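# Copy the cart's three-parcel stack onto the desk

## Task

Take the three parcels stacked on the cart and build the same stack on the desk, keeping the bottom-to-top order identical. Finish by opening the gripper and moving the robot away. The stack must then stay up with no help from the robot. The robot must not tip over or be left leaning.

## Robot and tools

ROBOT. A simulated Hello Robot Stretch 4 with a single arm. It has an omni-wheel base, a lift that rides up a mast, an arm that telescopes straight out, a three-joint wrist (yaw, pitch, roll) and a two-finger gripper. It stands about 1.6 m tall. The edge of its base is no more than 0.23 m from the base origin. Loose objects may occasionally get a short push from outside. The world keeps running between replies, and the robot keeps its last command during that time.

FRAMES. Base frame: origin on the floor below the base centre, x ahead, y to the left, z up. hand_pose is reported in this frame. It is a fixed point between the open fingertips, and its axes match the base frame when all wrist joints are 0. The printed position may be slightly wrong. The odometry frame is where the base frame was when the scene began. base_odometry counts only wheel rotation, so slipping shows up as movement. Its heading runs -3.142 to 3.142 and is positive to the left.

execute_actions(actions, cameras). actions is a list holding one action or none; an empty list only returns state and images. cameras lists any of head_camera, head_left_camera, head_right_camera, wrist_camera or all. Omitting it, null or ["all"] gives every camera; [] gives none. An action contains base, joints or both, plus optional pace and contact_limits. Alternatively it contains only end_of_arm: "enable_torque", which restarts wrist or gripper motors that turned themselves off. All motions in one action start together but may finish at different times.
- base: a relative move counted from the base's last reported position, with exactly one key. translate_m is metres straight ahead, positive forward, -2 to 2. strafe_m is metres sideways, positive left, -2 to 2. rotate_rad turns in place, positive counter-clockwise, -3.2 to 3.2.
- joints: absolute targets, keyed by name. lift_m 0 to 1.2 (tolerance ±0.004). arm_m 0 to 0.55 (±0.004). wrist_yaw_rad -1.134 to 4.276: 0 is forward, positive is left, 3.14 is folded back, and above 3.4 the arm may block it (±0.02). wrist_pitch_rad -1.117 to 4.259: 0 is level, 1.57 points down (±0.05). wrist_roll_rad -1.117 to 4.259: at 0 the fingers are level, and positive turns clockwise when seen from behind (±0.02). gripper_m -0.038 to 0.141 is the fingertip gap in metres; below 0 the fingers press together (±0.004).
- pace: "slow", "default", "fast" or "max". Base top speeds are 0.1/0.3/0.4/0.6 m/s and 1/2/3/4 rad/s. Above lift_m 0.2 these drop with height, down to 0.3 m/s and 1 rad/s at 1.2. Wrist speed does not depend on pace.
- contact_limits: only arm_m may be set, from 0 (gentlest) to 0.75 (firmest). The default is 0.5.
A joint target outside its range is clipped to the limit and the result notes it. Unknown keys or other bad values reject the whole call and nothing moves. No action runs longer than 15 s. A part you leave out of an action may still be driving toward its earlier target. If a result reports a stop, any later execute_actions, wait or finished_scene calls in the same reply are skipped.

wait(seconds): 0 to 10 s with no new command. It returns the same state and images as an empty action.
zoom_image(camera, region): a closer view of part of that camera's most recent full image. region is [x0, y0, x1, y1] in pixels, measured from the top-left corner, at most 504 by 504.
finished_scene(scene): pass the current scene number. This ends the scene for good and reports success. The stack must already be standing on its own.

CAMERAS. head_camera (420x560, pinhole) is at the mast top and looks forward and down; turn the base to aim it. head_left_camera and head_right_camera (420x672, fisheye) sit beside it, point more steeply down, and show the base and arm. wrist_camera (616x392) looks along the fingers, with the fingertips near the bottom of the picture.

RESULT LINES. pictures gives the order of the returned images. joint_positions gives the current joint values. base_status and joint_status report how each motion ended:
- done: for the base, the wheels turned the full amount even if they slipped.
- off_target: the part stopped short and may still be pushing.
- contact_stop_at_<key>: the part hit something. The lift, arm or wheels then go slack, so the lift can sink under load and the base can drift.
- limit_stop_at_<name>: a built-in limit intervened.
- time_out.
- torque_fault: a wrist or gripper motor went limp. Send enable_torque to bring it back.
After these stops the old target is dropped. A slack part holds again when you next command it. on_its_own describes things you did not command; its "held at" is the held target, not the measured position. lidar_m gives 12 distances in metres from the base origin, in 30-degree sectors: the 1st points forward, then counter-clockwise (4th left, 7th behind, 10th right). "-" means nothing was seen, or something is closer than 0.25 m. The lidar sees from about 0.15 m up to robot height and may miss clear objects and thin legs. wrist_depth_mm is a 7x7 grid of median depths in mm (100 to 2000, listed from the top left); the robot's own body appears in it. turned_by_wheels and turned_by_imu give the turn since the last result. If they differ by more than about 0.1 rad, suspect a collision or slip; the heading is then off by roughly their difference. base_tilt is in degrees, forward and right positive, with a fixed bias of up to about 1.5. motor_effort is percent of maximum, positive toward higher joint values, with the peak during the action in brackets. Readings are noisy and have small fixed offsets. For wheel_0..2, positive effort turns the base right. A motor resting outside its normal range is probably carrying or pushing something.

GRIPPING. Command a gap smaller than the parcel's width. A smaller value squeezes harder and draws the object toward the wrist by up to about a third of the shortfall; opening pushes it back out. Neither the position reading nor done proves you are holding something. A firm grip at a commanded value of 0 or more shows as a clear change in gripper effort. If the fingertips jam on a surface below, raise the lift.

CAUTIONS.
- To unfold at the start, send lift_m 0.4 with wrist_yaw_rad 0.
- limit_stop_at_own_body means a joint nearly hit the robot. It is likely when pitch is below -0.2 and roll is below -0.4 or above 4. Back away from the body first.
- Do not drive or turn with more than 1 kg held and arm_m above 0.2, especially at fast paces. Hard or high pushes can also tip the robot.
- limit_stop_at_tilt (lean over 6 degrees) makes the lift, arm and wheels slack until the robot levels again.
- A level gripper holding more than about 2 kg, or pressed against something, can cause a torque fault.
- Avoid dropping parcels, slamming, hard collisions and toppling the stack. Release gently and drive clear before finishing. Faster robot motion is rewarded.

Each tool is called after "Emit:" as a command line: name --argument value for each argument, lists and objects as JSON in quotes; but a table of rows of numbers goes row by row, as --pt "numbers of a row", without its own name.

## Session

Emit:
execute_actions --actions '[]'

Scene clock: 0.00 s.
base_odometry: x=+0.000 y=+0.000 heading=+0.000 (m, m, rad; odometry frame)
turned_by_wheels: +0.000 (rad since the last result)
turned_by_imu: +0.000 (rad since the last result)
base_tilt: forward=-0.6 right=-0.2 (deg)
lidar_m: 1.65 1.35 1.40 1.88 1.81 1.96 2.17 1.66 1.69 1.48 1.44 1.57
base_status: not commanded
joint_positions: lift_m=+0.168 arm_m=-0.001 wrist_yaw_rad=+3.085 wrist_pitch_rad=-0.013 wrist_roll_rad=-0.019 gripper_m=+0.057
joint_status: not commanded
motor_effort: lift_m=+21 arm_m=-1 wrist_yaw_rad=+0 wrist_pitch_rad=-8 wrist_roll_rad=-1 gripper_m=-3 wheel_0=+0 wheel_1=+0 wheel_2=+0 (%)
hand_pose: x=-0.1131 y=+0.1037 z=+0.3495 quat_wxyz=(+0.028, +0.006, -0.010, +1.000) (m; base frame)
wrist_depth_mm: 137 139 - - - - - / - 138 - - - - - / 106 138 - - - - - / 114 138 - - - - - / 931 - - - - - - / 1537 1499 213 1537 210 1430 1366 / 976 917 891 151 854 891 917
pictures: head_camera, head_left_camera, head_right_camera, wrist_camera
Images, in order (width x height): head_camera 420x560, head_left_camera 420x672, head_right_camera 420x672, wrist_camera 616x392.

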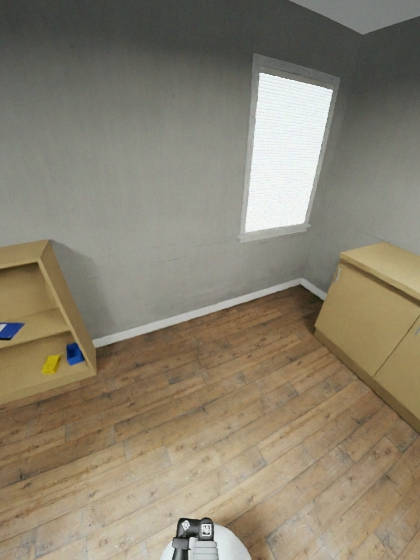

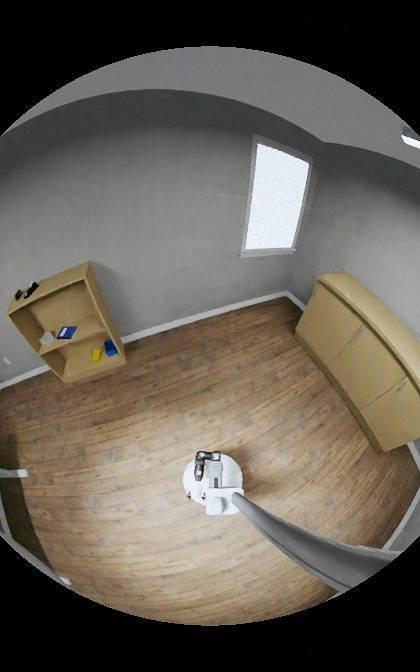

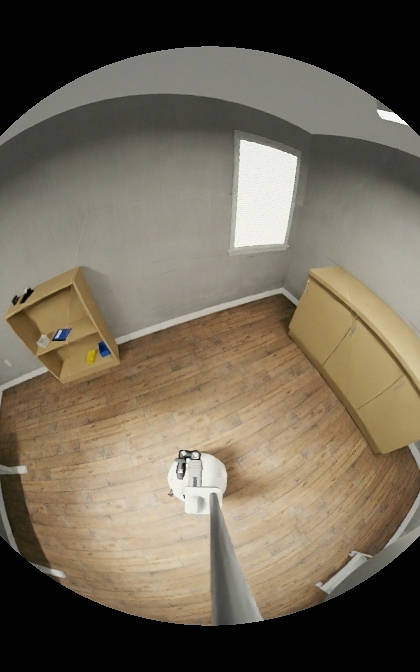

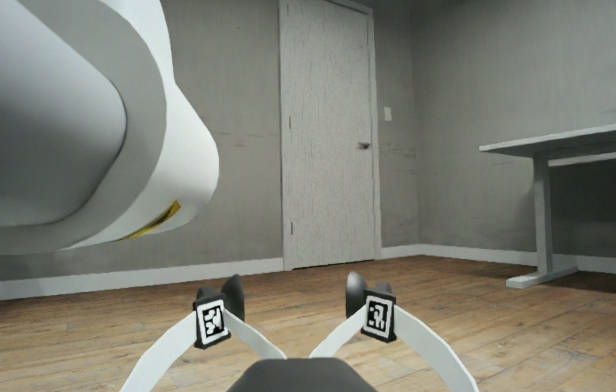

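Emit:
execute_actions --actions '[{"base":{"rotate_rad":2.2},"joints":{"lift_m":0.4,"wrist_yaw_rad":0}}]' --cameras '["head_camera","head_left_camera"]'

Scene clock: 2.67 s.
base_odometry: x=+0.000 y=+0.000 heading=+2.200 (m, m, rad; odometry frame)
turned_by_wheels: +2.200 (rad since the last result)
turned_by_imu: +2.246 (rad since the last result)
base_tilt: forward=-0.6 right=-0.2 (deg)
lidar_m: 1.80 2.02 2.12 1.63 2.36 1.49 1.46 1.66 1.61 1.37 1.47 1.81
base_status: done
joint_positions: lift_m=+0.400 arm_m=-0.001 wrist_yaw_rad=+0.001 wrist_pitch_rad=-0.013 wrist_roll_rad=-0.019 gripper_m=+0.057
joint_status: all done
motor_effort: lift_m=+25(29) arm_m=-1(1) wrist_yaw_rad=-1(7) wrist_pitch_rad=-8(8) wrist_roll_rad=-1(2) gripper_m=-3(3) wheel_0=-1(2) wheel_1=+0(9) wheel_2=-1(7) (%)
hand_pose: x=+0.4585 y=-0.0873 z=+0.5815 quat_wxyz=(+1.000, -0.009, -0.006, +0.000) (m; base frame)
wrist_depth_mm: - - - - - - - / - - - - - - - / - - - - - - - / - - - - - - - / - - - - - - - / - - 213 - 211 - - / 1499 1430 1336 151 1336 1397 1430
pictures: head_camera, head_left_camera
Images, in order (width x height): head_camera 420x560, head_left_camera 420x672.

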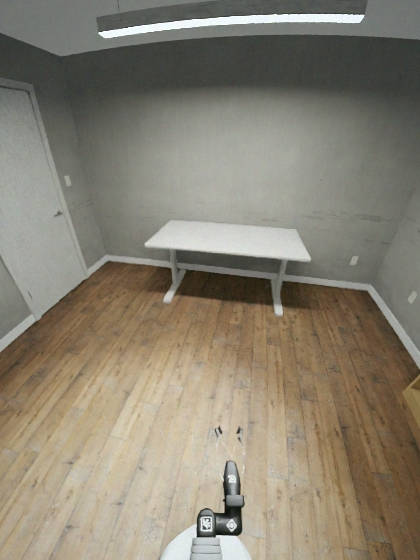

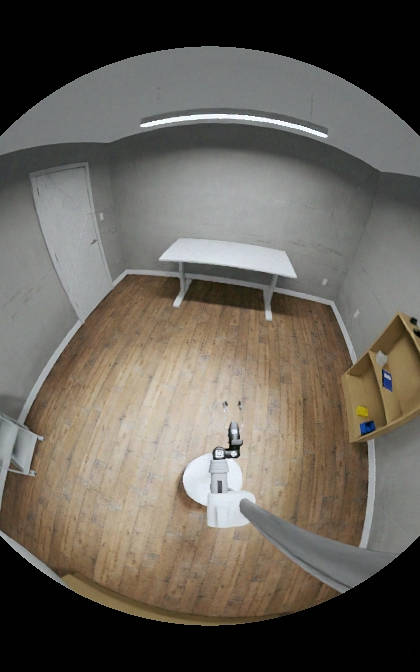

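Empty desk ahead; the cart is to the left.

Emit:
execute_actions --actions '[{"base":{"rotate_rad":1.6}}]' --cameras '["head_camera","head_left_camera"]'

Scene clock: 5.07 s.
base_odometry: x=+0.000 y=+0.000 heading=-2.483 (m, m, rad; odometry frame)
turned_by_wheels: +1.600 (rad since the last result)
turned_by_imu: +1.633 (rad since the last result)
base_tilt: forward=-0.6 right=-0.2 (deg)
lidar_m: 1.65 2.45 1.46 1.46 1.71 1.63 1.37 1.51 1.82 1.81 2.45 2.11
base_status: done
joint_positions: lift_m=+0.400 arm_m=-0.001 wrist_yaw_rad=+0.000 wrist_pitch_rad=-0.013 wrist_roll_rad=-0.019 gripper_m=+0.057
joint_status: not commanded
motor_effort: lift_m=+23(25) arm_m=-1(1) wrist_yaw_rad=-1(1) wrist_pitch_rad=-8(9) wrist_roll_rad=-1(0) gripper_m=-3(5) wheel_0=+1(8) wheel_1=+1(4) wheel_2=+2(2) (%)
hand_pose: x=+0.4585 y=-0.0874 z=+0.5817 quat_wxyz=(+1.000, -0.009, -0.006, +0.000) (m; base frame)
wrist_depth_mm: - - - 1863 1863 1756 1708 / - - - 1863 1808 1708 1661 / - - - 1863 1756 1756 1661 / - - 1921 1863 1808 1708 1618 / - - 1863 1808 1808 1708 1708 / - - 213 1756 211 1618 1618 / 1537 1397 1336 151 1336 1397 1430
pictures: head_camera, head_left_camera
Images, in order (width x height): head_camera 420x560, head_left_camera 420x672.

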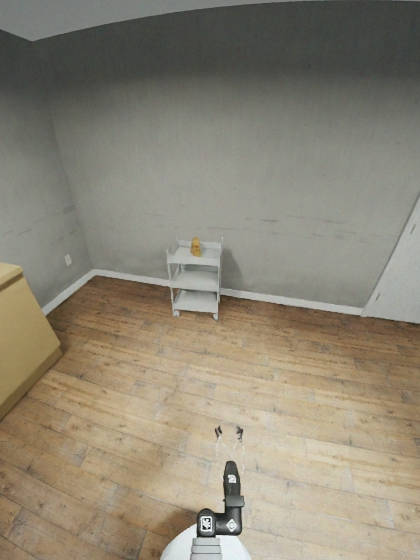

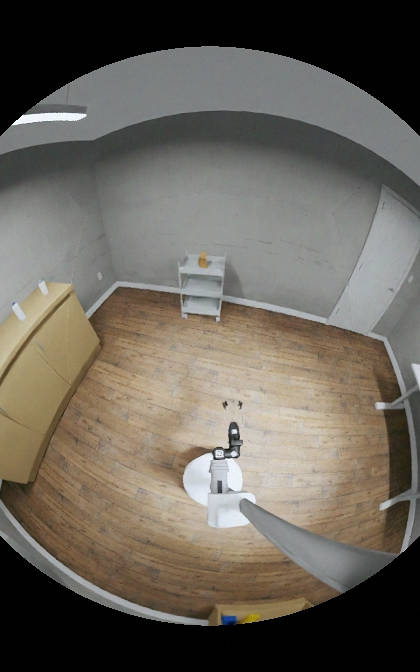

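Emit:
execute_actions --actions '[{"base":{"translate_m":0.8},"joints":{"lift_m":0.75,"wrist_pitch_rad":0.3}}]'

Emit:
zoom_image --camera "head_camera" --region '[110,220,290,400]'

Scene clock: 9.67 s.
base_odometry: x=-0.633 y=-0.490 heading=-2.483 (m, m, rad; odometry frame)
turned_by_wheels: +0.000 (rad since the last result)
turned_by_imu: +0.001 (rad since the last result)
base_tilt: forward=-0.5 right=-0.2 (deg)
lidar_m: 0.83 0.92 1.25 1.25 1.48 2.41 2.19 2.40 1.99 1.96 1.58 1.31
base_status: done
joint_positions: lift_m=+0.750 arm_m=-0.001 wrist_yaw_rad=+0.000 wrist_pitch_rad=+0.302 wrist_roll_rad=-0.019 gripper_m=+0.057
joint_status: all done
motor_effort: lift_m=+24(25) arm_m=-1(1) wrist_yaw_rad=-1(0) wrist_pitch_rad=-8(9) wrist_roll_rad=-3(1) gripper_m=-3(5) wheel_0=-1(11) wheel_1=-1(4) wheel_2=+0(10) (%)
hand_pose: x=+0.4454 y=-0.0874 z=+0.8421 quat_wxyz=(+0.989, -0.009, +0.150, +0.001) (m; base frame)
wrist_depth_mm: 1118 1098 1042 1008 976 946 904 / 1160 1118 1098 1060 1025 960 931 / 1255 1160 1118 1078 1060 1008 976 / 1281 991 878 1098 1078 1042 1008 / 1366 691 683 1182 1160 1098 1060 / 1464 946 213 1060 210 1138 1118 / 1255 750 750 151 1229 1160 1160
pictures: head_camera, head_left_camera, head_right_camera, wrist_camera
Images, in order (width x height): head_camera 420x560, head_left_camera 420x672, head_right_camera 420x672, wrist_camera 616x392.

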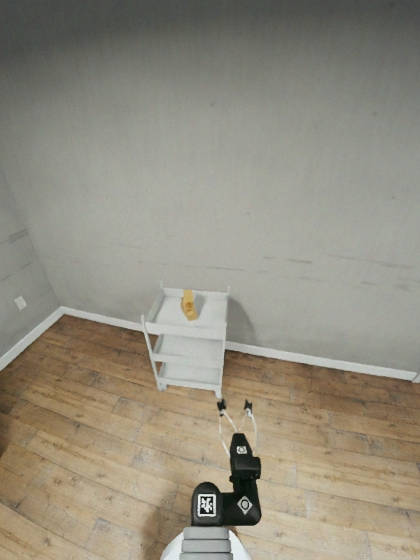

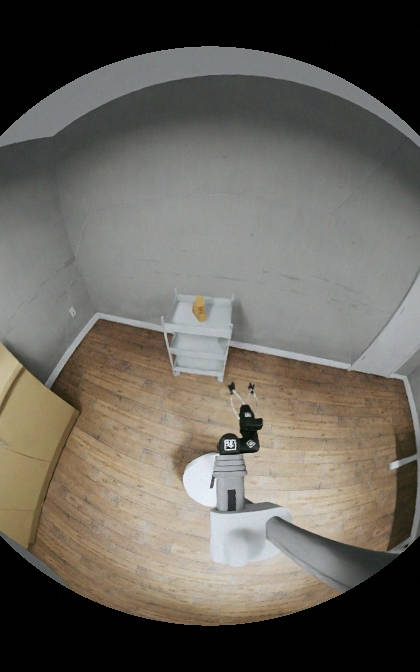

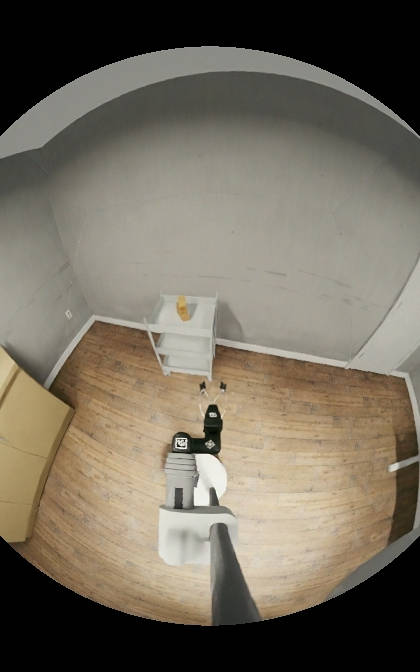

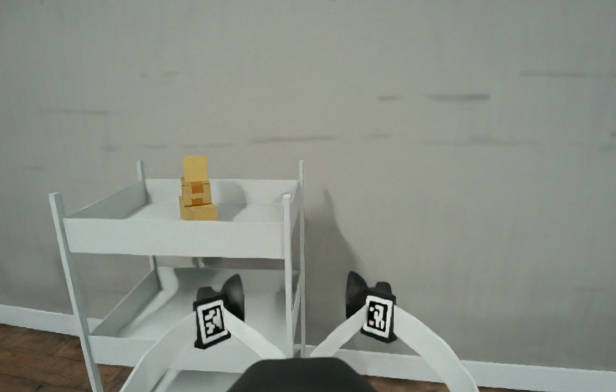

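Region (110, 220, 290, 400) of head_camera's 420x560 image, scaled by 2.800, with more detail than that image has.

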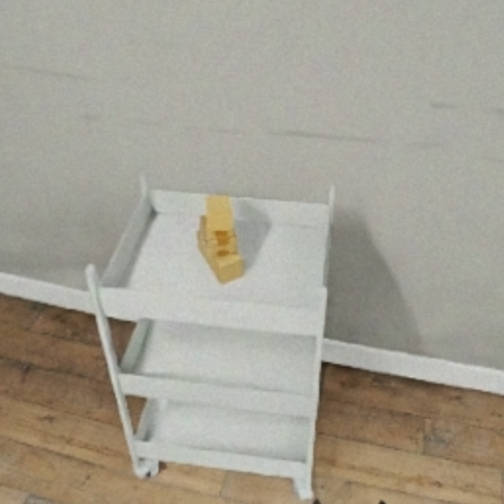

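Emit:
execute_actions --actions '[{"base":{"strafe_m":0.2},"joints":{"lift_m":1.0,"wrist_pitch_rad":0.8,"gripper_m":0.12}}]' --cameras '[]'

Emit:
execute_actions --actions '[{"base":{"translate_m":0.3}}]'

Scene clock: 12.60 s.
base_odometry: x=-0.510 y=-0.648 heading=-2.483 (m, m, rad; odometry frame)
turned_by_wheels: +0.000 (rad since the last result)
turned_by_imu: +0.001 (rad since the last result)
base_tilt: forward=-0.6 right=-0.2 (deg)
lidar_m: 0.86 1.55 1.07 1.05 1.24 2.37 2.17 2.37 2.17 2.15 1.65 0.87
base_status: done
joint_positions: lift_m=+1.000 arm_m=-0.001 wrist_yaw_rad=+0.000 wrist_pitch_rad=+0.801 wrist_roll_rad=-0.019 gripper_m=+0.120
joint_status: all done
motor_effort: lift_m=+25(23) arm_m=-1(1) wrist_yaw_rad=-2(1) wrist_pitch_rad=-5(7) wrist_roll_rad=-1(1) gripper_m=+0(4) wheel_0=-1(12) wheel_1=+0(10) wheel_2=-1(2) (%)
hand_pose: x=+0.3707 y=-0.0874 z=+0.9706 quat_wxyz=(+0.921, -0.009, +0.390, +0.004) (m; base frame)
wrist_depth_mm: 1229 1182 1138 1098 1042 1008 960 / 1397 1308 991 976 1098 1118 1078 / 1576 1499 809 866 1229 1255 1205 / 1576 1618 1098 1078 1464 1397 1308 / 1397 1366 1281 1229 1430 1430 1430 / 1229 1182 1205 1229 213 1229 1255 / 1118 1098 1098 143 1160 1118 1138
pictures: none
No camera images: the call's "cameras" was empty. Leave "cameras" out to get every camera's image.

Scene clock: 15.07 s.
base_odometry: x=-0.748 y=-0.831 heading=-2.483 (m, m, rad; odometry frame)
turned_by_wheels: +0.000 (rad since the last result)
turned_by_imu: +0.001 (rad since the last result)
base_tilt: forward=-0.6 right=-0.2 (deg)
lidar_m: 0.58 1.22 1.67 1.02 1.16 2.02 2.47 2.71 2.25 2.27 1.27 0.58
base_status: done
joint_positions: lift_m=+1.000 arm_m=-0.001 wrist_yaw_rad=+0.000 wrist_pitch_rad=+0.801 wrist_roll_rad=-0.019 gripper_m=+0.120
joint_status: not commanded
motor_effort: lift_m=+25(25) arm_m=-1(1) wrist_yaw_rad=+0(0) wrist_pitch_rad=-5(6) wrist_roll_rad=-1(1) gripper_m=-2(2) wheel_0=+1(6) wheel_1=-1(7) wheel_2=+0(8) (%)
hand_pose: x=+0.3707 y=-0.0874 z=+0.9707 quat_wxyz=(+0.921, -0.009, +0.390, +0.004) (m; base frame)
wrist_depth_mm: 946 891 842 809 768 750 723 / 1025 991 960 917 878 820 788 / 1205 1138 788 778 904 931 891 / 1397 1281 699 668 741 1042 1008 / 1397 1308 591 634 585 1229 1138 / 1205 1182 820 820 213 1255 1229 / 1098 1078 991 143 1098 1098 1138
pictures: head_camera, head_left_camera, head_right_camera, wrist_camera
Images, in order (width x height): head_camera 420x560, head_left_camera 420x672, head_right_camera 420x672, wrist_camera 616x392.

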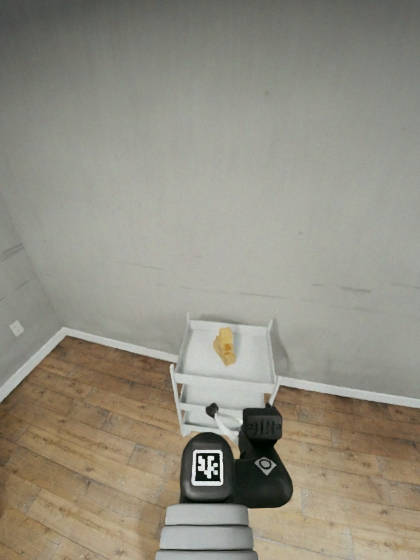

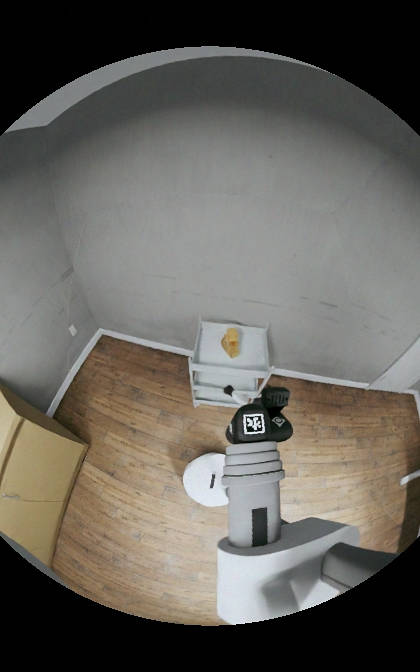

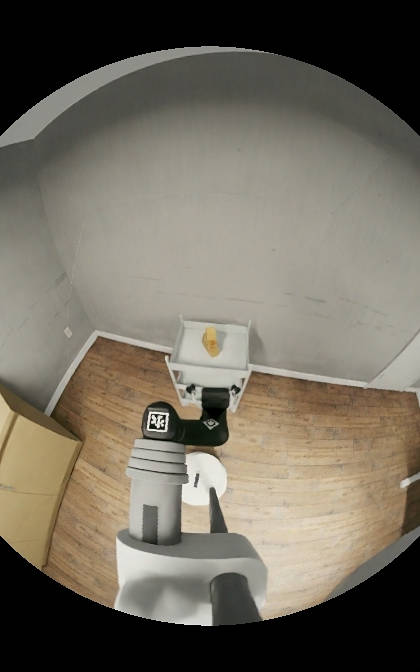

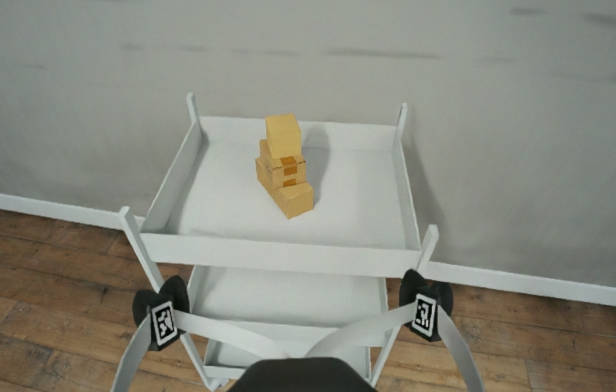

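Emit:
execute_actions --actions '[{"base":{"translate_m":0.22},"joints":{"lift_m":1.05,"wrist_pitch_rad":1.57,"arm_m":0.3}}]'

Scene clock: 18.43 s.
base_odometry: x=-0.922 y=-0.966 heading=-2.483 (m, m, rad; odometry frame)
turned_by_wheels: +0.000 (rad since the last result)
turned_by_imu: +0.001 (rad since the last result)
base_tilt: forward=-0.6 right=-0.2 (deg)
lidar_m: 0.36 0.38 1.62 1.01 1.10 1.92 2.73 2.74 2.31 1.84 1.04 0.37
base_status: done
joint_positions: lift_m=+1.050 arm_m=+0.299 wrist_yaw_rad=+0.000 wrist_pitch_rad=+1.570 wrist_roll_rad=-0.019 gripper_m=+0.120
joint_status: all done
motor_effort: lift_m=+25(28) arm_m=+5(3) wrist_yaw_rad=+1(1) wrist_pitch_rad=+0(2) wrist_roll_rad=-1(1) gripper_m=+0(0) wheel_0=-1(2) wheel_1=+1(2) wheel_2=+0(9) (%)
hand_pose: x=+0.4704 y=-0.0874 z=+0.9394 quat_wxyz=(+0.707, -0.007, +0.707, +0.007) (m; base frame)
wrist_depth_mm: 1025 809 768 732 676 615 574 / 1118 492 492 500 500 691 732 / 1098 488 496 496 504 1008 1078 / 1098 488 492 445 496 1182 1182 / 1118 484 488 492 500 1160 1160 / 1078 433 477 492 212 1160 1160 / 1078 1098 917 144 1138 1138 1182
pictures: head_camera, head_left_camera, head_right_camera, wrist_camera
Images, in order (width x height): head_camera 420x560, head_left_camera 420x672, head_right_camera 420x672, wrist_camera 616x392.

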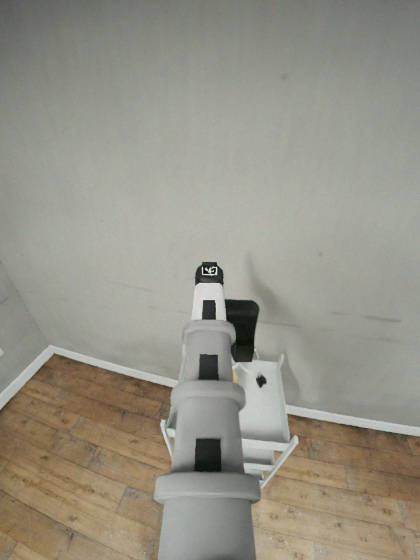

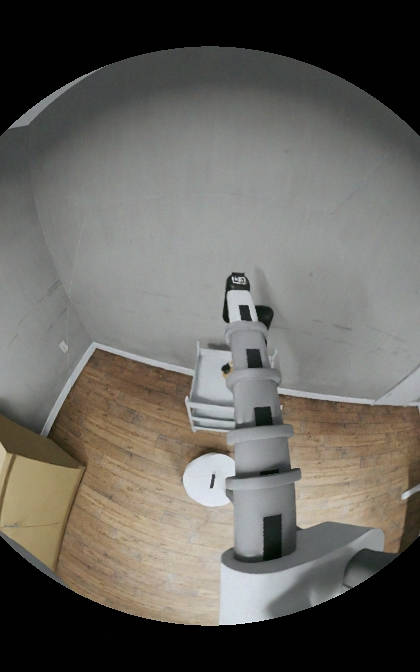

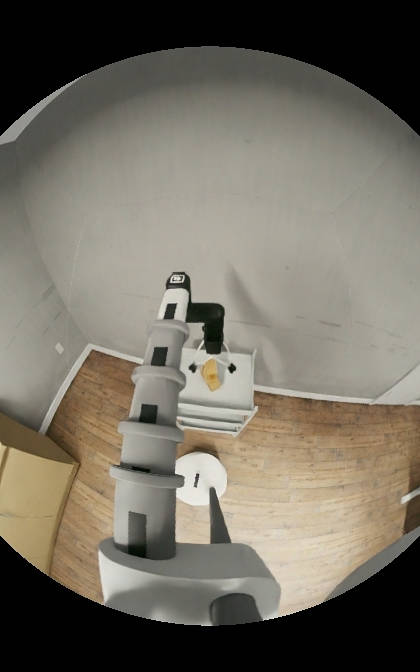

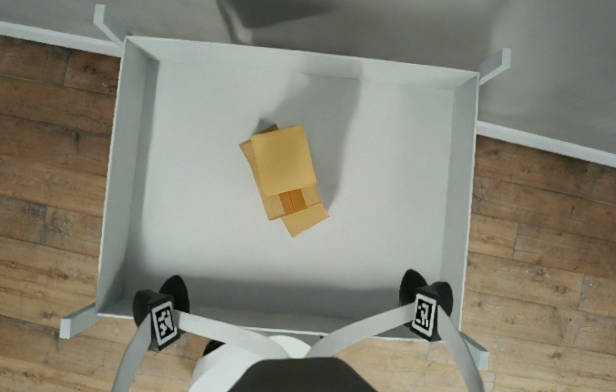

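Emit:
execute_actions --actions '[{"base":{"strafe_m":0.018},"joints":{"lift_m":0.96,"arm_m":0.40,"wrist_roll_rad":-0.18,"gripper_m":0.1}}]' --cameras '["wrist_camera","head_right_camera"]'

Scene clock: 20.43 s.
base_odometry: x=-0.910 y=-0.980 heading=-2.483 (m, m, rad; odometry frame)
turned_by_wheels: +0.000 (rad since the last result)
turned_by_imu: +0.000 (rad since the last result)
base_tilt: forward=-0.5 right=-0.2 (deg)
lidar_m: 0.35 0.40 1.61 1.02 1.08 1.90 2.71 2.79 2.34 1.91 1.02 0.36
base_status: done
joint_positions: lift_m=+0.960 arm_m=+0.399 wrist_yaw_rad=+0.000 wrist_pitch_rad=+1.570 wrist_roll_rad=-0.180 gripper_m=+0.100
joint_status: all done
motor_effort: lift_m=+17(24) arm_m=+4(5) wrist_yaw_rad=+0(0) wrist_pitch_rad=-1(3) wrist_roll_rad=-1(1) gripper_m=-2(3) wheel_0=+1(9) wheel_1=+0(9) wheel_2=-1(4) (%)
hand_pose: x=+0.5704 y=-0.0874 z=+0.8501 quat_wxyz=(+0.705, -0.064, +0.704, +0.063) (m; base frame)
wrist_depth_mm: 1025 878 699 574 492 430 382 / 1025 402 891 809 661 544 462 / 1042 402 410 407 410 723 615 / 1025 399 402 404 410 413 387 / 1008 397 402 298 407 413 1078 / 1008 394 399 256 207 407 1098 / 1008 392 399 148 404 375 1042
pictures: head_right_camera, wrist_camera
Images, in order (width x height): head_right_camera 420x672, wrist_camera 616x392.

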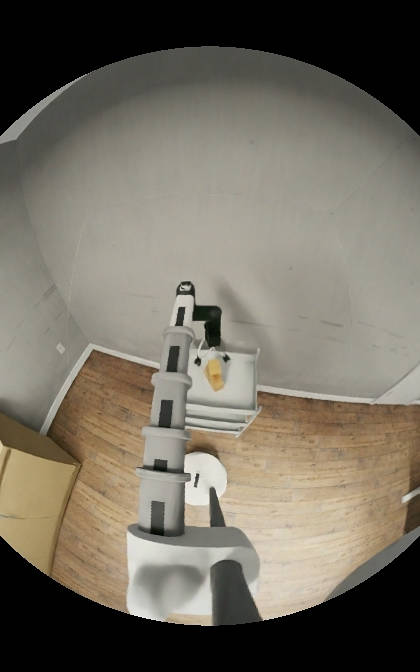

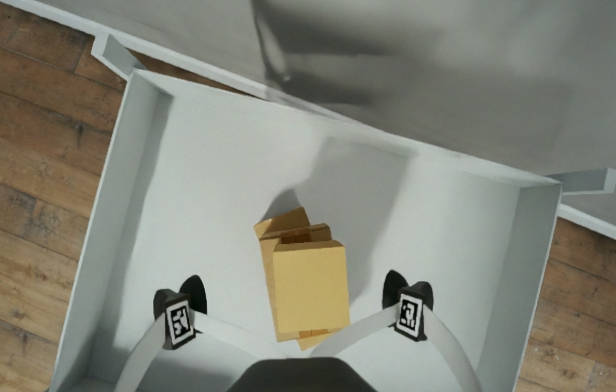

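Emit:
execute_actions --actions '[{"base":{"strafe_m":-0.009},"joints":{"lift_m":0.88}}]' --cameras '["wrist_camera"]'

Scene clock: 22.13 s.
base_odometry: x=-0.916 y=-0.973 heading=-2.483 (m, m, rad; odometry frame)
turned_by_wheels: +0.000 (rad since the last result)
turned_by_imu: +0.000 (rad since the last result)
base_tilt: forward=-0.5 right=-0.2 (deg)
lidar_m: 0.34 0.39 1.60 1.00 1.08 1.91 2.68 2.78 2.30 1.88 1.02 0.34
base_status: done
joint_positions: lift_m=+0.880 arm_m=+0.399 wrist_yaw_rad=+0.000 wrist_pitch_rad=+1.570 wrist_roll_rad=-0.180 gripper_m=+0.100
joint_status: all done
motor_effort: lift_m=+17(18) arm_m=+5(4) wrist_yaw_rad=+1(0) wrist_pitch_rad=-2(1) wrist_roll_rad=-2(1) gripper_m=-2(2) wheel_0=+0(6) wheel_1=+0(8) wheel_2=+0(1) (%)
hand_pose: x=+0.5704 y=-0.0874 z=+0.7701 quat_wxyz=(+0.705, -0.064, +0.704, +0.063) (m; base frame)
wrist_depth_mm: 609 778 691 574 480 424 379 / 946 324 324 640 634 535 459 / 294 322 325 327 330 334 564 / 291 320 325 329 330 334 334 / 293 319 324 225 329 330 325 / 312 319 208 175 207 330 309 / 315 315 320 149 327 330 297
pictures: wrist_camera
Images, in order (width x height): wrist_camera 616x392.

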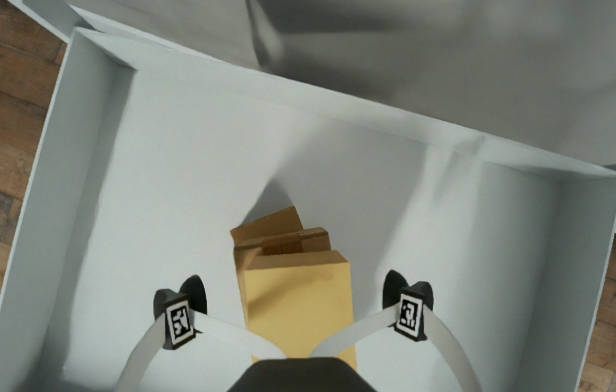

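Emit:
execute_actions --actions '[{"joints":{"gripper_m":0.02}}]' --cameras '["wrist_camera"]'

Emit:
execute_actions --actions '[{"joints":{"lift_m":0.96}}]' --cameras '["wrist_camera"]'

Scene clock: 24.23 s.
base_odometry: x=-0.916 y=-0.973 heading=-2.483 (m, m, rad; odometry frame)
turned_by_wheels: +0.000 (rad since the last result)
turned_by_imu: +0.000 (rad since the last result)
base_tilt: forward=-0.6 right=-0.2 (deg)
lidar_m: 0.35 0.38 1.61 1.01 1.07 1.92 2.68 2.76 2.29 1.85 1.05 0.36
base_status: not commanded
joint_positions: lift_m=+0.880 arm_m=+0.399 wrist_yaw_rad=+0.000 wrist_pitch_rad=+1.570 wrist_roll_rad=-0.180 gripper_m=+0.021
joint_status: all done
motor_effort: lift_m=+17(17) arm_m=+4(4) wrist_yaw_rad=-1(0) wrist_pitch_rad=+0(2) wrist_roll_rad=-2(2) gripper_m=-25(27) wheel_0=+0(0) wheel_1=+0(0) wheel_2=+0(1) (%)
hand_pose: x=+0.5704 y=-0.0874 z=+0.7701 quat_wxyz=(+0.705, -0.064, +0.704, +0.063) (m; base frame)
wrist_depth_mm: 615 778 683 580 484 427 379 / 960 320 325 327 640 530 462 / 291 322 324 327 330 332 564 / 291 320 325 327 330 336 334 / 291 317 322 217 329 334 327 / 312 317 179 167 191 330 310 / 314 158 319 167 329 327 298
pictures: wrist_camera
Images, in order (width x height): wrist_camera 616x392.

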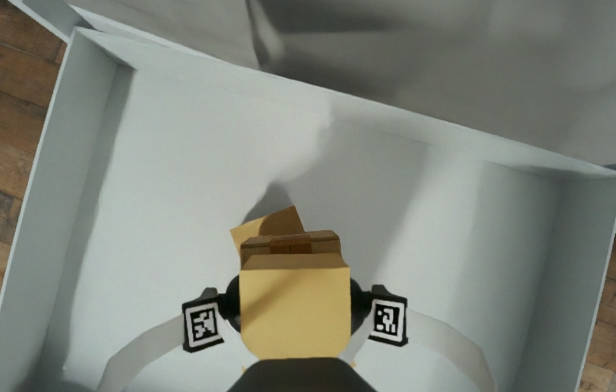

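Scene clock: 25.53 s.
base_odometry: x=-0.916 y=-0.973 heading=-2.483 (m, m, rad; odometry frame)
turned_by_wheels: +0.000 (rad since the last result)
turned_by_imu: +0.000 (rad since the last result)
base_tilt: forward=-0.6 right=-0.2 (deg)
lidar_m: 0.36 0.38 1.61 1.01 1.11 1.90 2.69 2.74 2.31 1.88 1.03 0.36
base_status: not commanded
joint_positions: lift_m=+0.960 arm_m=+0.399 wrist_yaw_rad=+0.000 wrist_pitch_rad=+1.570 wrist_roll_rad=-0.180 gripper_m=+0.021
joint_status: all done
motor_effort: lift_m=+26(23) arm_m=+4(4) wrist_yaw_rad=-1(1) wrist_pitch_rad=-2(2) wrist_roll_rad=-1(1) gripper_m=-27(28) wheel_0=+0(0) wheel_1=+0(0) wheel_2=+0(0) (%)
hand_pose: x=+0.5704 y=-0.0874 z=+0.8494 quat_wxyz=(+0.705, -0.064, +0.704, +0.063) (m; base frame)
wrist_depth_mm: 1025 878 699 574 480 424 379 / 1042 397 866 809 668 544 462 / 1008 402 399 404 410 715 609 / 1025 397 399 407 410 415 373 / 1008 397 397 217 407 410 1098 / 1008 397 178 167 191 413 1078 / 389 158 394 166 404 353 1060
pictures: wrist_camera
Images, in order (width x height): wrist_camera 616x392.

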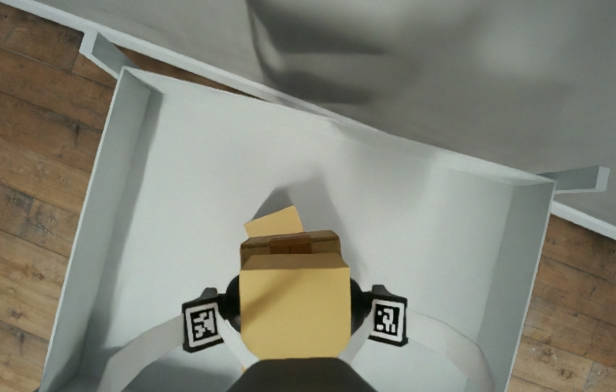

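Emit:
execute_actions --actions '[]' --cameras '["head_right_camera","head_left_camera"]'

Emit:
zoom_image --camera "head_right_camera" --region '[160,300,280,420]'

Scene clock: 25.90 s.
base_odometry: x=-0.916 y=-0.973 heading=-2.483 (m, m, rad; odometry frame)
turned_by_wheels: +0.000 (rad since the last result)
turned_by_imu: +0.000 (rad since the last result)
base_tilt: forward=-0.5 right=-0.1 (deg)
lidar_m: 0.36 0.40 1.60 1.00 1.08 1.94 2.68 2.76 2.30 1.84 1.02 0.36
base_status: not commanded
joint_positions: lift_m=+0.960 arm_m=+0.399 wrist_yaw_rad=+0.000 wrist_pitch_rad=+1.570 wrist_roll_rad=-0.180 gripper_m=+0.021
joint_status: all done
motor_effort: lift_m=+25(23) arm_m=+4(4) wrist_yaw_rad=-1(1) wrist_pitch_rad=-1(2) wrist_roll_rad=-3(1) gripper_m=-26(28) wheel_0=+0(0) wheel_1=+0(0) wheel_2=+0(0) (%)
hand_pose: x=+0.5704 y=-0.0874 z=+0.8494 quat_wxyz=(+0.705, -0.064, +0.704, +0.063) (m; base frame)
wrist_depth_mm: 1025 854 707 574 484 424 377 / 1025 397 878 809 654 539 459 / 1025 399 404 407 410 715 615 / 1008 397 402 404 410 413 375 / 1008 397 397 217 410 410 1078 / 1008 392 179 167 191 410 1078 / 389 158 399 166 399 353 1060
pictures: head_left_camera, head_right_camera
Images, in order (width x height): head_left_camera 420x672, head_right_camera 420x672.

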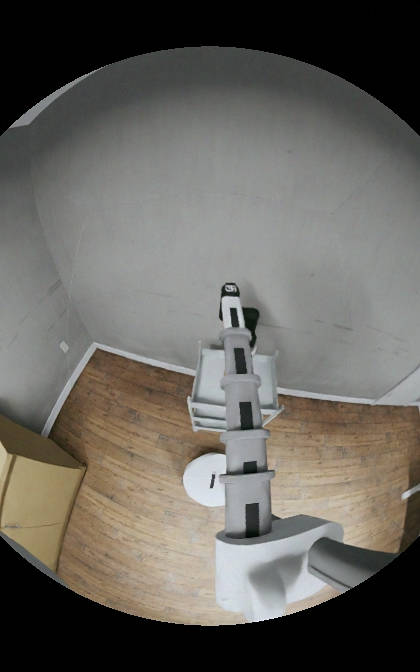

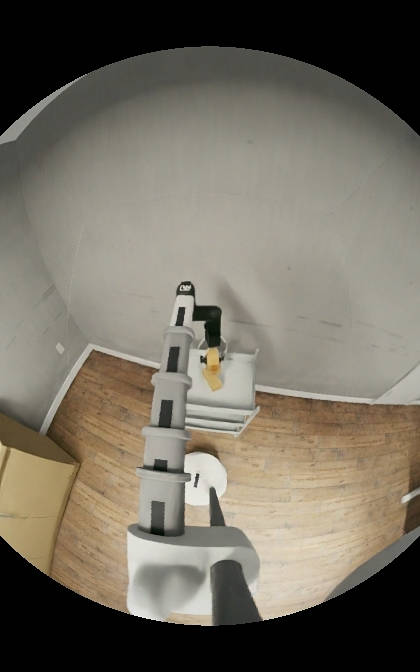

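Region (160, 300, 280, 420) of head_right_camera's 420x672 image, scaled by 4.200, with more detail than that image has.

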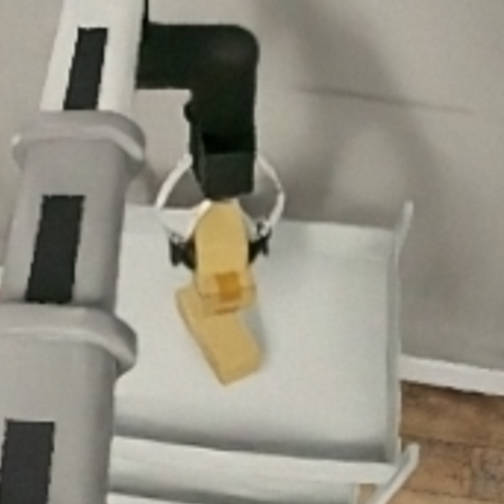

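Emit:
execute_actions --actions '[{"joints":{"lift_m":1.0,"wrist_roll_rad":0.0},"pace":"slow"}]' --cameras '[]'

Emit:
execute_actions --actions '[{"base":{"translate_m":-0.3},"joints":{"arm_m":0.1},"pace":"slow"}]' --cameras '["wrist_camera"]'

Emit:
execute_actions --actions '[{"base":{"rotate_rad":-2.25},"pace":"slow"}]' --cameras '["wrist_camera","head_camera","head_right_camera"]'

Scene clock: 28.20 s.
base_odometry: x=-0.916 y=-0.973 heading=-2.483 (m, m, rad; odometry frame)
turned_by_wheels: +0.000 (rad since the last result)
turned_by_imu: +0.000 (rad since the last result)
base_tilt: forward=-0.5 right=-0.2 (deg)
lidar_m: 0.36 0.39 1.60 1.01 1.09 1.94 2.71 2.75 2.31 1.86 1.01 0.37
base_status: not commanded
joint_positions: lift_m=+1.000 arm_m=+0.399 wrist_yaw_rad=+0.000 wrist_pitch_rad=+1.570 wrist_roll_rad=+0.000 gripper_m=+0.021
joint_status: all done
motor_effort: lift_m=+26(22) arm_m=+4(4) wrist_yaw_rad=+0(0) wrist_pitch_rad=-2(0) wrist_roll_rad=+1(1) gripper_m=-25(27) wheel_0=+0(0) wheel_1=+0(0) wheel_2=+0(0) (%)
hand_pose: x=+0.5704 y=-0.0874 z=+0.8893 quat_wxyz=(+0.707, +0.000, +0.707, +0.000) (m; base frame)
wrist_depth_mm: 750 691 603 549 500 469 439 / 1060 991 904 809 707 627 564 / 1060 433 439 445 452 455 809 / 1060 433 442 445 449 455 1160 / 1042 433 442 217 445 449 1138 / 1042 433 179 168 191 452 1098 / 1060 158 439 166 445 387 1098
pictures: none
No camera images: the call's "cameras" was empty. Leave "cameras" out to get every camera's image.

Scene clock: 32.47 s.
base_odometry: x=-0.679 y=-0.790 heading=-2.483 (m, m, rad; odometry frame)
turned_by_wheels: +0.000 (rad since the last result)
turned_by_imu: +0.000 (rad since the last result)
base_tilt: forward=-0.6 right=-0.2 (deg)
lidar_m: 0.67 1.33 1.68 1.02 1.17 2.06 2.42 2.61 2.23 2.24 1.39 0.67
base_status: done
joint_positions: lift_m=+1.000 arm_m=+0.101 wrist_yaw_rad=+0.000 wrist_pitch_rad=+1.570 wrist_roll_rad=+0.000 gripper_m=+0.021
joint_status: all done
motor_effort: lift_m=+26(26) arm_m=-4(4) wrist_yaw_rad=+0(1) wrist_pitch_rad=-2(1) wrist_roll_rad=+0(0) gripper_m=-27(24) wheel_0=-1(8) wheel_1=+1(4) wheel_2=+0(6) (%)
hand_pose: x=+0.2719 y=-0.0874 z=+0.8893 quat_wxyz=(+0.707, +0.000, +0.707, +0.000) (m; base frame)
wrist_depth_mm: 1078 1078 960 723 1118 1138 1138 / 1098 1060 1098 1078 1118 1118 1138 / 1078 1060 1078 1098 1098 1118 1118 / 1060 1060 1078 1098 1098 1098 1118 / 1042 1042 1060 216 1118 1118 1118 / 1060 1060 178 167 191 1118 1118 / 1042 158 854 167 1098 1118 1098
pictures: wrist_camera
Images, in order (width x height): wrist_camera 616x392.

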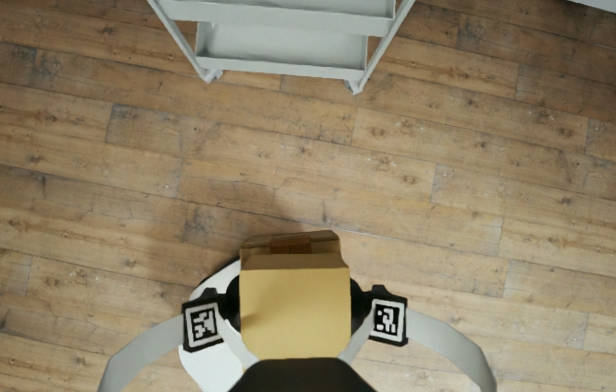

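Scene clock: 36.00 s.
base_odometry: x=-0.679 y=-0.790 heading=+1.550 (m, m, rad; odometry frame)
turned_by_wheels: -2.250 (rad since the last result)
turned_by_imu: -2.295 (rad since the last result)
base_tilt: forward=-0.6 right=-0.2 (deg)
lidar_m: 2.31 2.23 1.56 0.70 0.66 0.68 1.71 1.00 1.08 1.57 2.48 2.37
base_status: done
joint_positions: lift_m=+1.000 arm_m=+0.101 wrist_yaw_rad=+0.000 wrist_pitch_rad=+1.570 wrist_roll_rad=+0.000 gripper_m=+0.021
joint_status: not commanded
motor_effort: lift_m=+26(26) arm_m=-4(4) wrist_yaw_rad=-1(0) wrist_pitch_rad=-1(1) wrist_roll_rad=+0(0) gripper_m=-23(24) wheel_0=+1(9) wheel_1=+2(7) wheel_2=+1(2) (%)
hand_pose: x=+0.2719 y=-0.0874 z=+0.8893 quat_wxyz=(+0.707, +0.000, +0.707, +0.000) (m; base frame)
wrist_depth_mm: 1078 1098 1098 1118 1098 1138 1138 / 1098 1078 1060 1098 1118 1118 1138 / 1060 1078 1078 1098 1078 1098 1118 / 1042 1060 1098 1098 1078 1118 1118 / 1060 1078 1078 217 1098 1138 1118 / 1042 1042 178 167 191 1098 1098 / 1025 158 866 167 1078 1118 1118
pictures: head_camera, head_right_camera, wrist_camera
Images, in order (width x height): head_camera 420x560, head_right_camera 420x672, wrist_camera 616x392.

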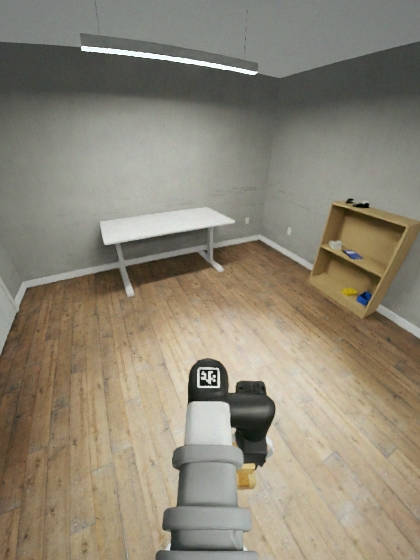

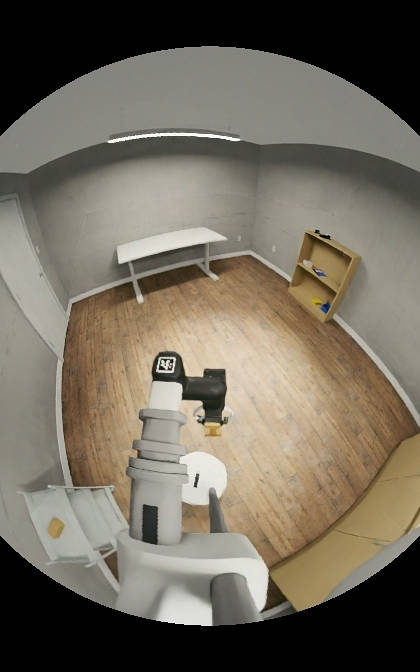

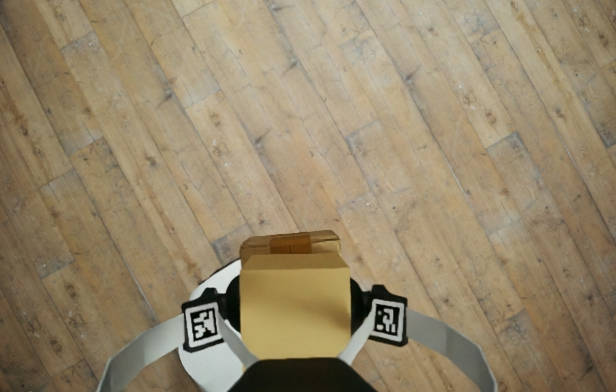

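Emit:
execute_actions --actions '[{"base":{"rotate_rad":0.45},"pace":"slow"}]' --cameras '[]'

Emit:
execute_actions --actions '[{"base":{"translate_m":1.3}}]'

Scene clock: 38.10 s.
base_odometry: x=-0.679 y=-0.790 heading=+2.000 (m, m, rad; odometry frame)
turned_by_wheels: +0.450 (rad since the last result)
turned_by_imu: +0.459 (rad since the last result)
base_tilt: forward=-0.6 right=-0.2 (deg)
lidar_m: 2.23 1.69 1.21 0.64 0.66 1.67 1.00 1.05 1.48 2.55 2.41 2.34
base_status: done
joint_positions: lift_m=+1.000 arm_m=+0.101 wrist_yaw_rad=+0.000 wrist_pitch_rad=+1.570 wrist_roll_rad=+0.000 gripper_m=+0.021
joint_status: not commanded
motor_effort: lift_m=+26(26) arm_m=-4(4) wrist_yaw_rad=+0(1) wrist_pitch_rad=-1(2) wrist_roll_rad=-1(0) gripper_m=-27(28) wheel_0=-2(3) wheel_1=+1(8) wheel_2=-1(4) (%)
hand_pose: x=+0.2719 y=-0.0874 z=+0.8893 quat_wxyz=(+0.707, +0.000, +0.707, +0.000) (m; base frame)
wrist_depth_mm: 1060 1078 1078 1098 1138 1138 1138 / 1060 1060 1078 1078 1098 1138 1118 / 1042 1078 1060 1098 1138 1098 1118 / 1060 1060 1078 1098 1118 1138 1118 / 1078 1060 1060 216 1078 1118 1118 / 1042 1042 179 167 191 1098 1138 / 1042 159 866 167 1078 1078 1118
pictures: none
No camera images: the call's "cameras" was empty. Leave "cameras" out to get every camera's image.

Scene clock: 43.90 s.
base_odometry: x=-1.220 y=+0.392 heading=+2.000 (m, m, rad; odometry frame)
turned_by_wheels: +0.000 (rad since the last result)
turned_by_imu: +0.002 (rad since the last result)
base_tilt: forward=-0.6 right=-0.2 (deg)
lidar_m: 0.92 1.66 1.19 1.15 1.24 1.35 2.32 2.43 2.67 2.24 1.37 0.99
base_status: done
joint_positions: lift_m=+1.000 arm_m=+0.101 wrist_yaw_rad=+0.000 wrist_pitch_rad=+1.570 wrist_roll_rad=+0.000 gripper_m=+0.021
joint_status: not commanded
motor_effort: lift_m=+26(26) arm_m=-4(4) wrist_yaw_rad=-1(1) wrist_pitch_rad=-2(1) wrist_roll_rad=+0(1) gripper_m=-24(25) wheel_0=+0(4) wheel_1=+1(4) wheel_2=+2(9) (%)
hand_pose: x=+0.2719 y=-0.0874 z=+0.8894 quat_wxyz=(+0.707, +0.000, +0.707, +0.000) (m; base frame)
wrist_depth_mm: 1060 1060 1078 1098 1098 1138 1098 / 1078 1078 1060 1078 1118 1138 1138 / 1078 1078 1060 1098 1098 1138 1138 / 1060 1060 1078 1060 1118 1098 1118 / 1042 1060 1078 217 1078 1118 1138 / 1042 1042 179 167 192 1098 1118 / 1042 159 866 167 1098 1118 1118
pictures: head_camera, head_left_camera, head_right_camera, wrist_camera
Images, in order (width x height): head_camera 420x560, head_left_camera 420x672, head_right_camera 420x672, wrist_camera 616x392.

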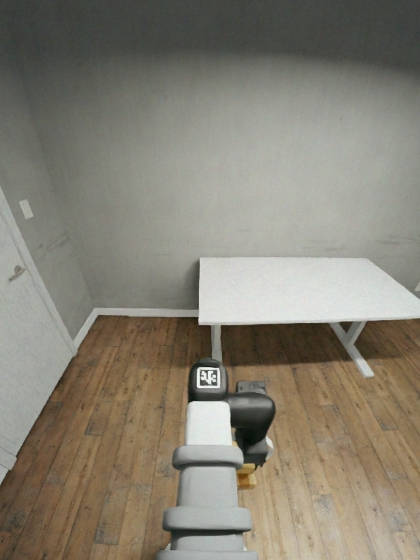

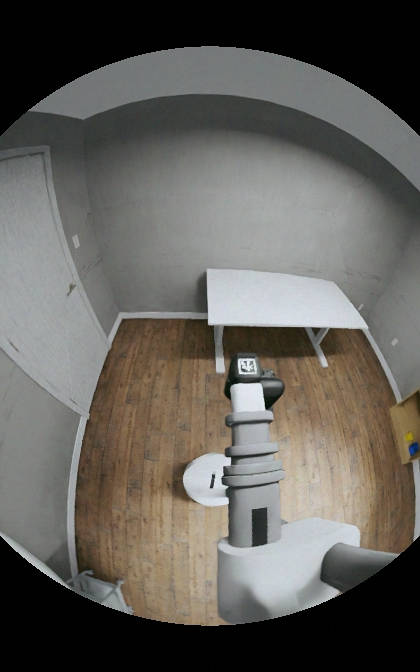

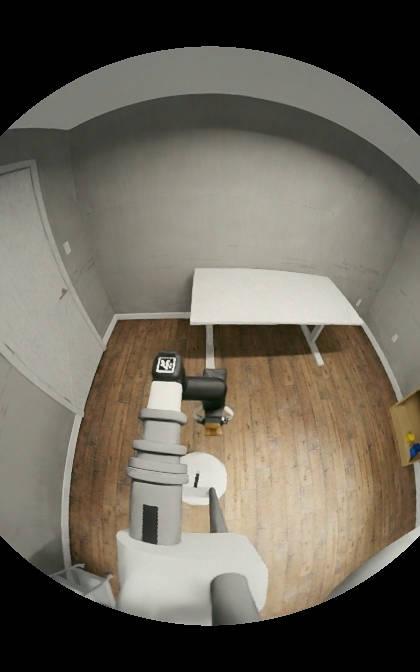

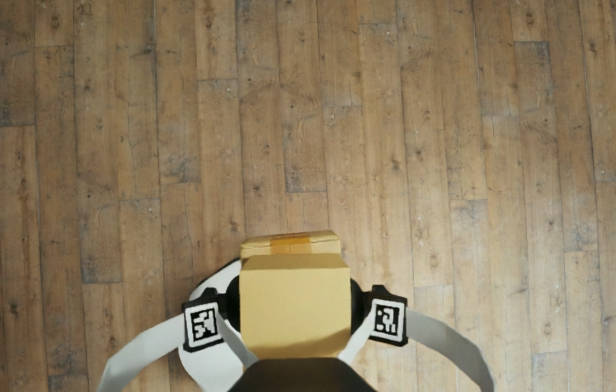

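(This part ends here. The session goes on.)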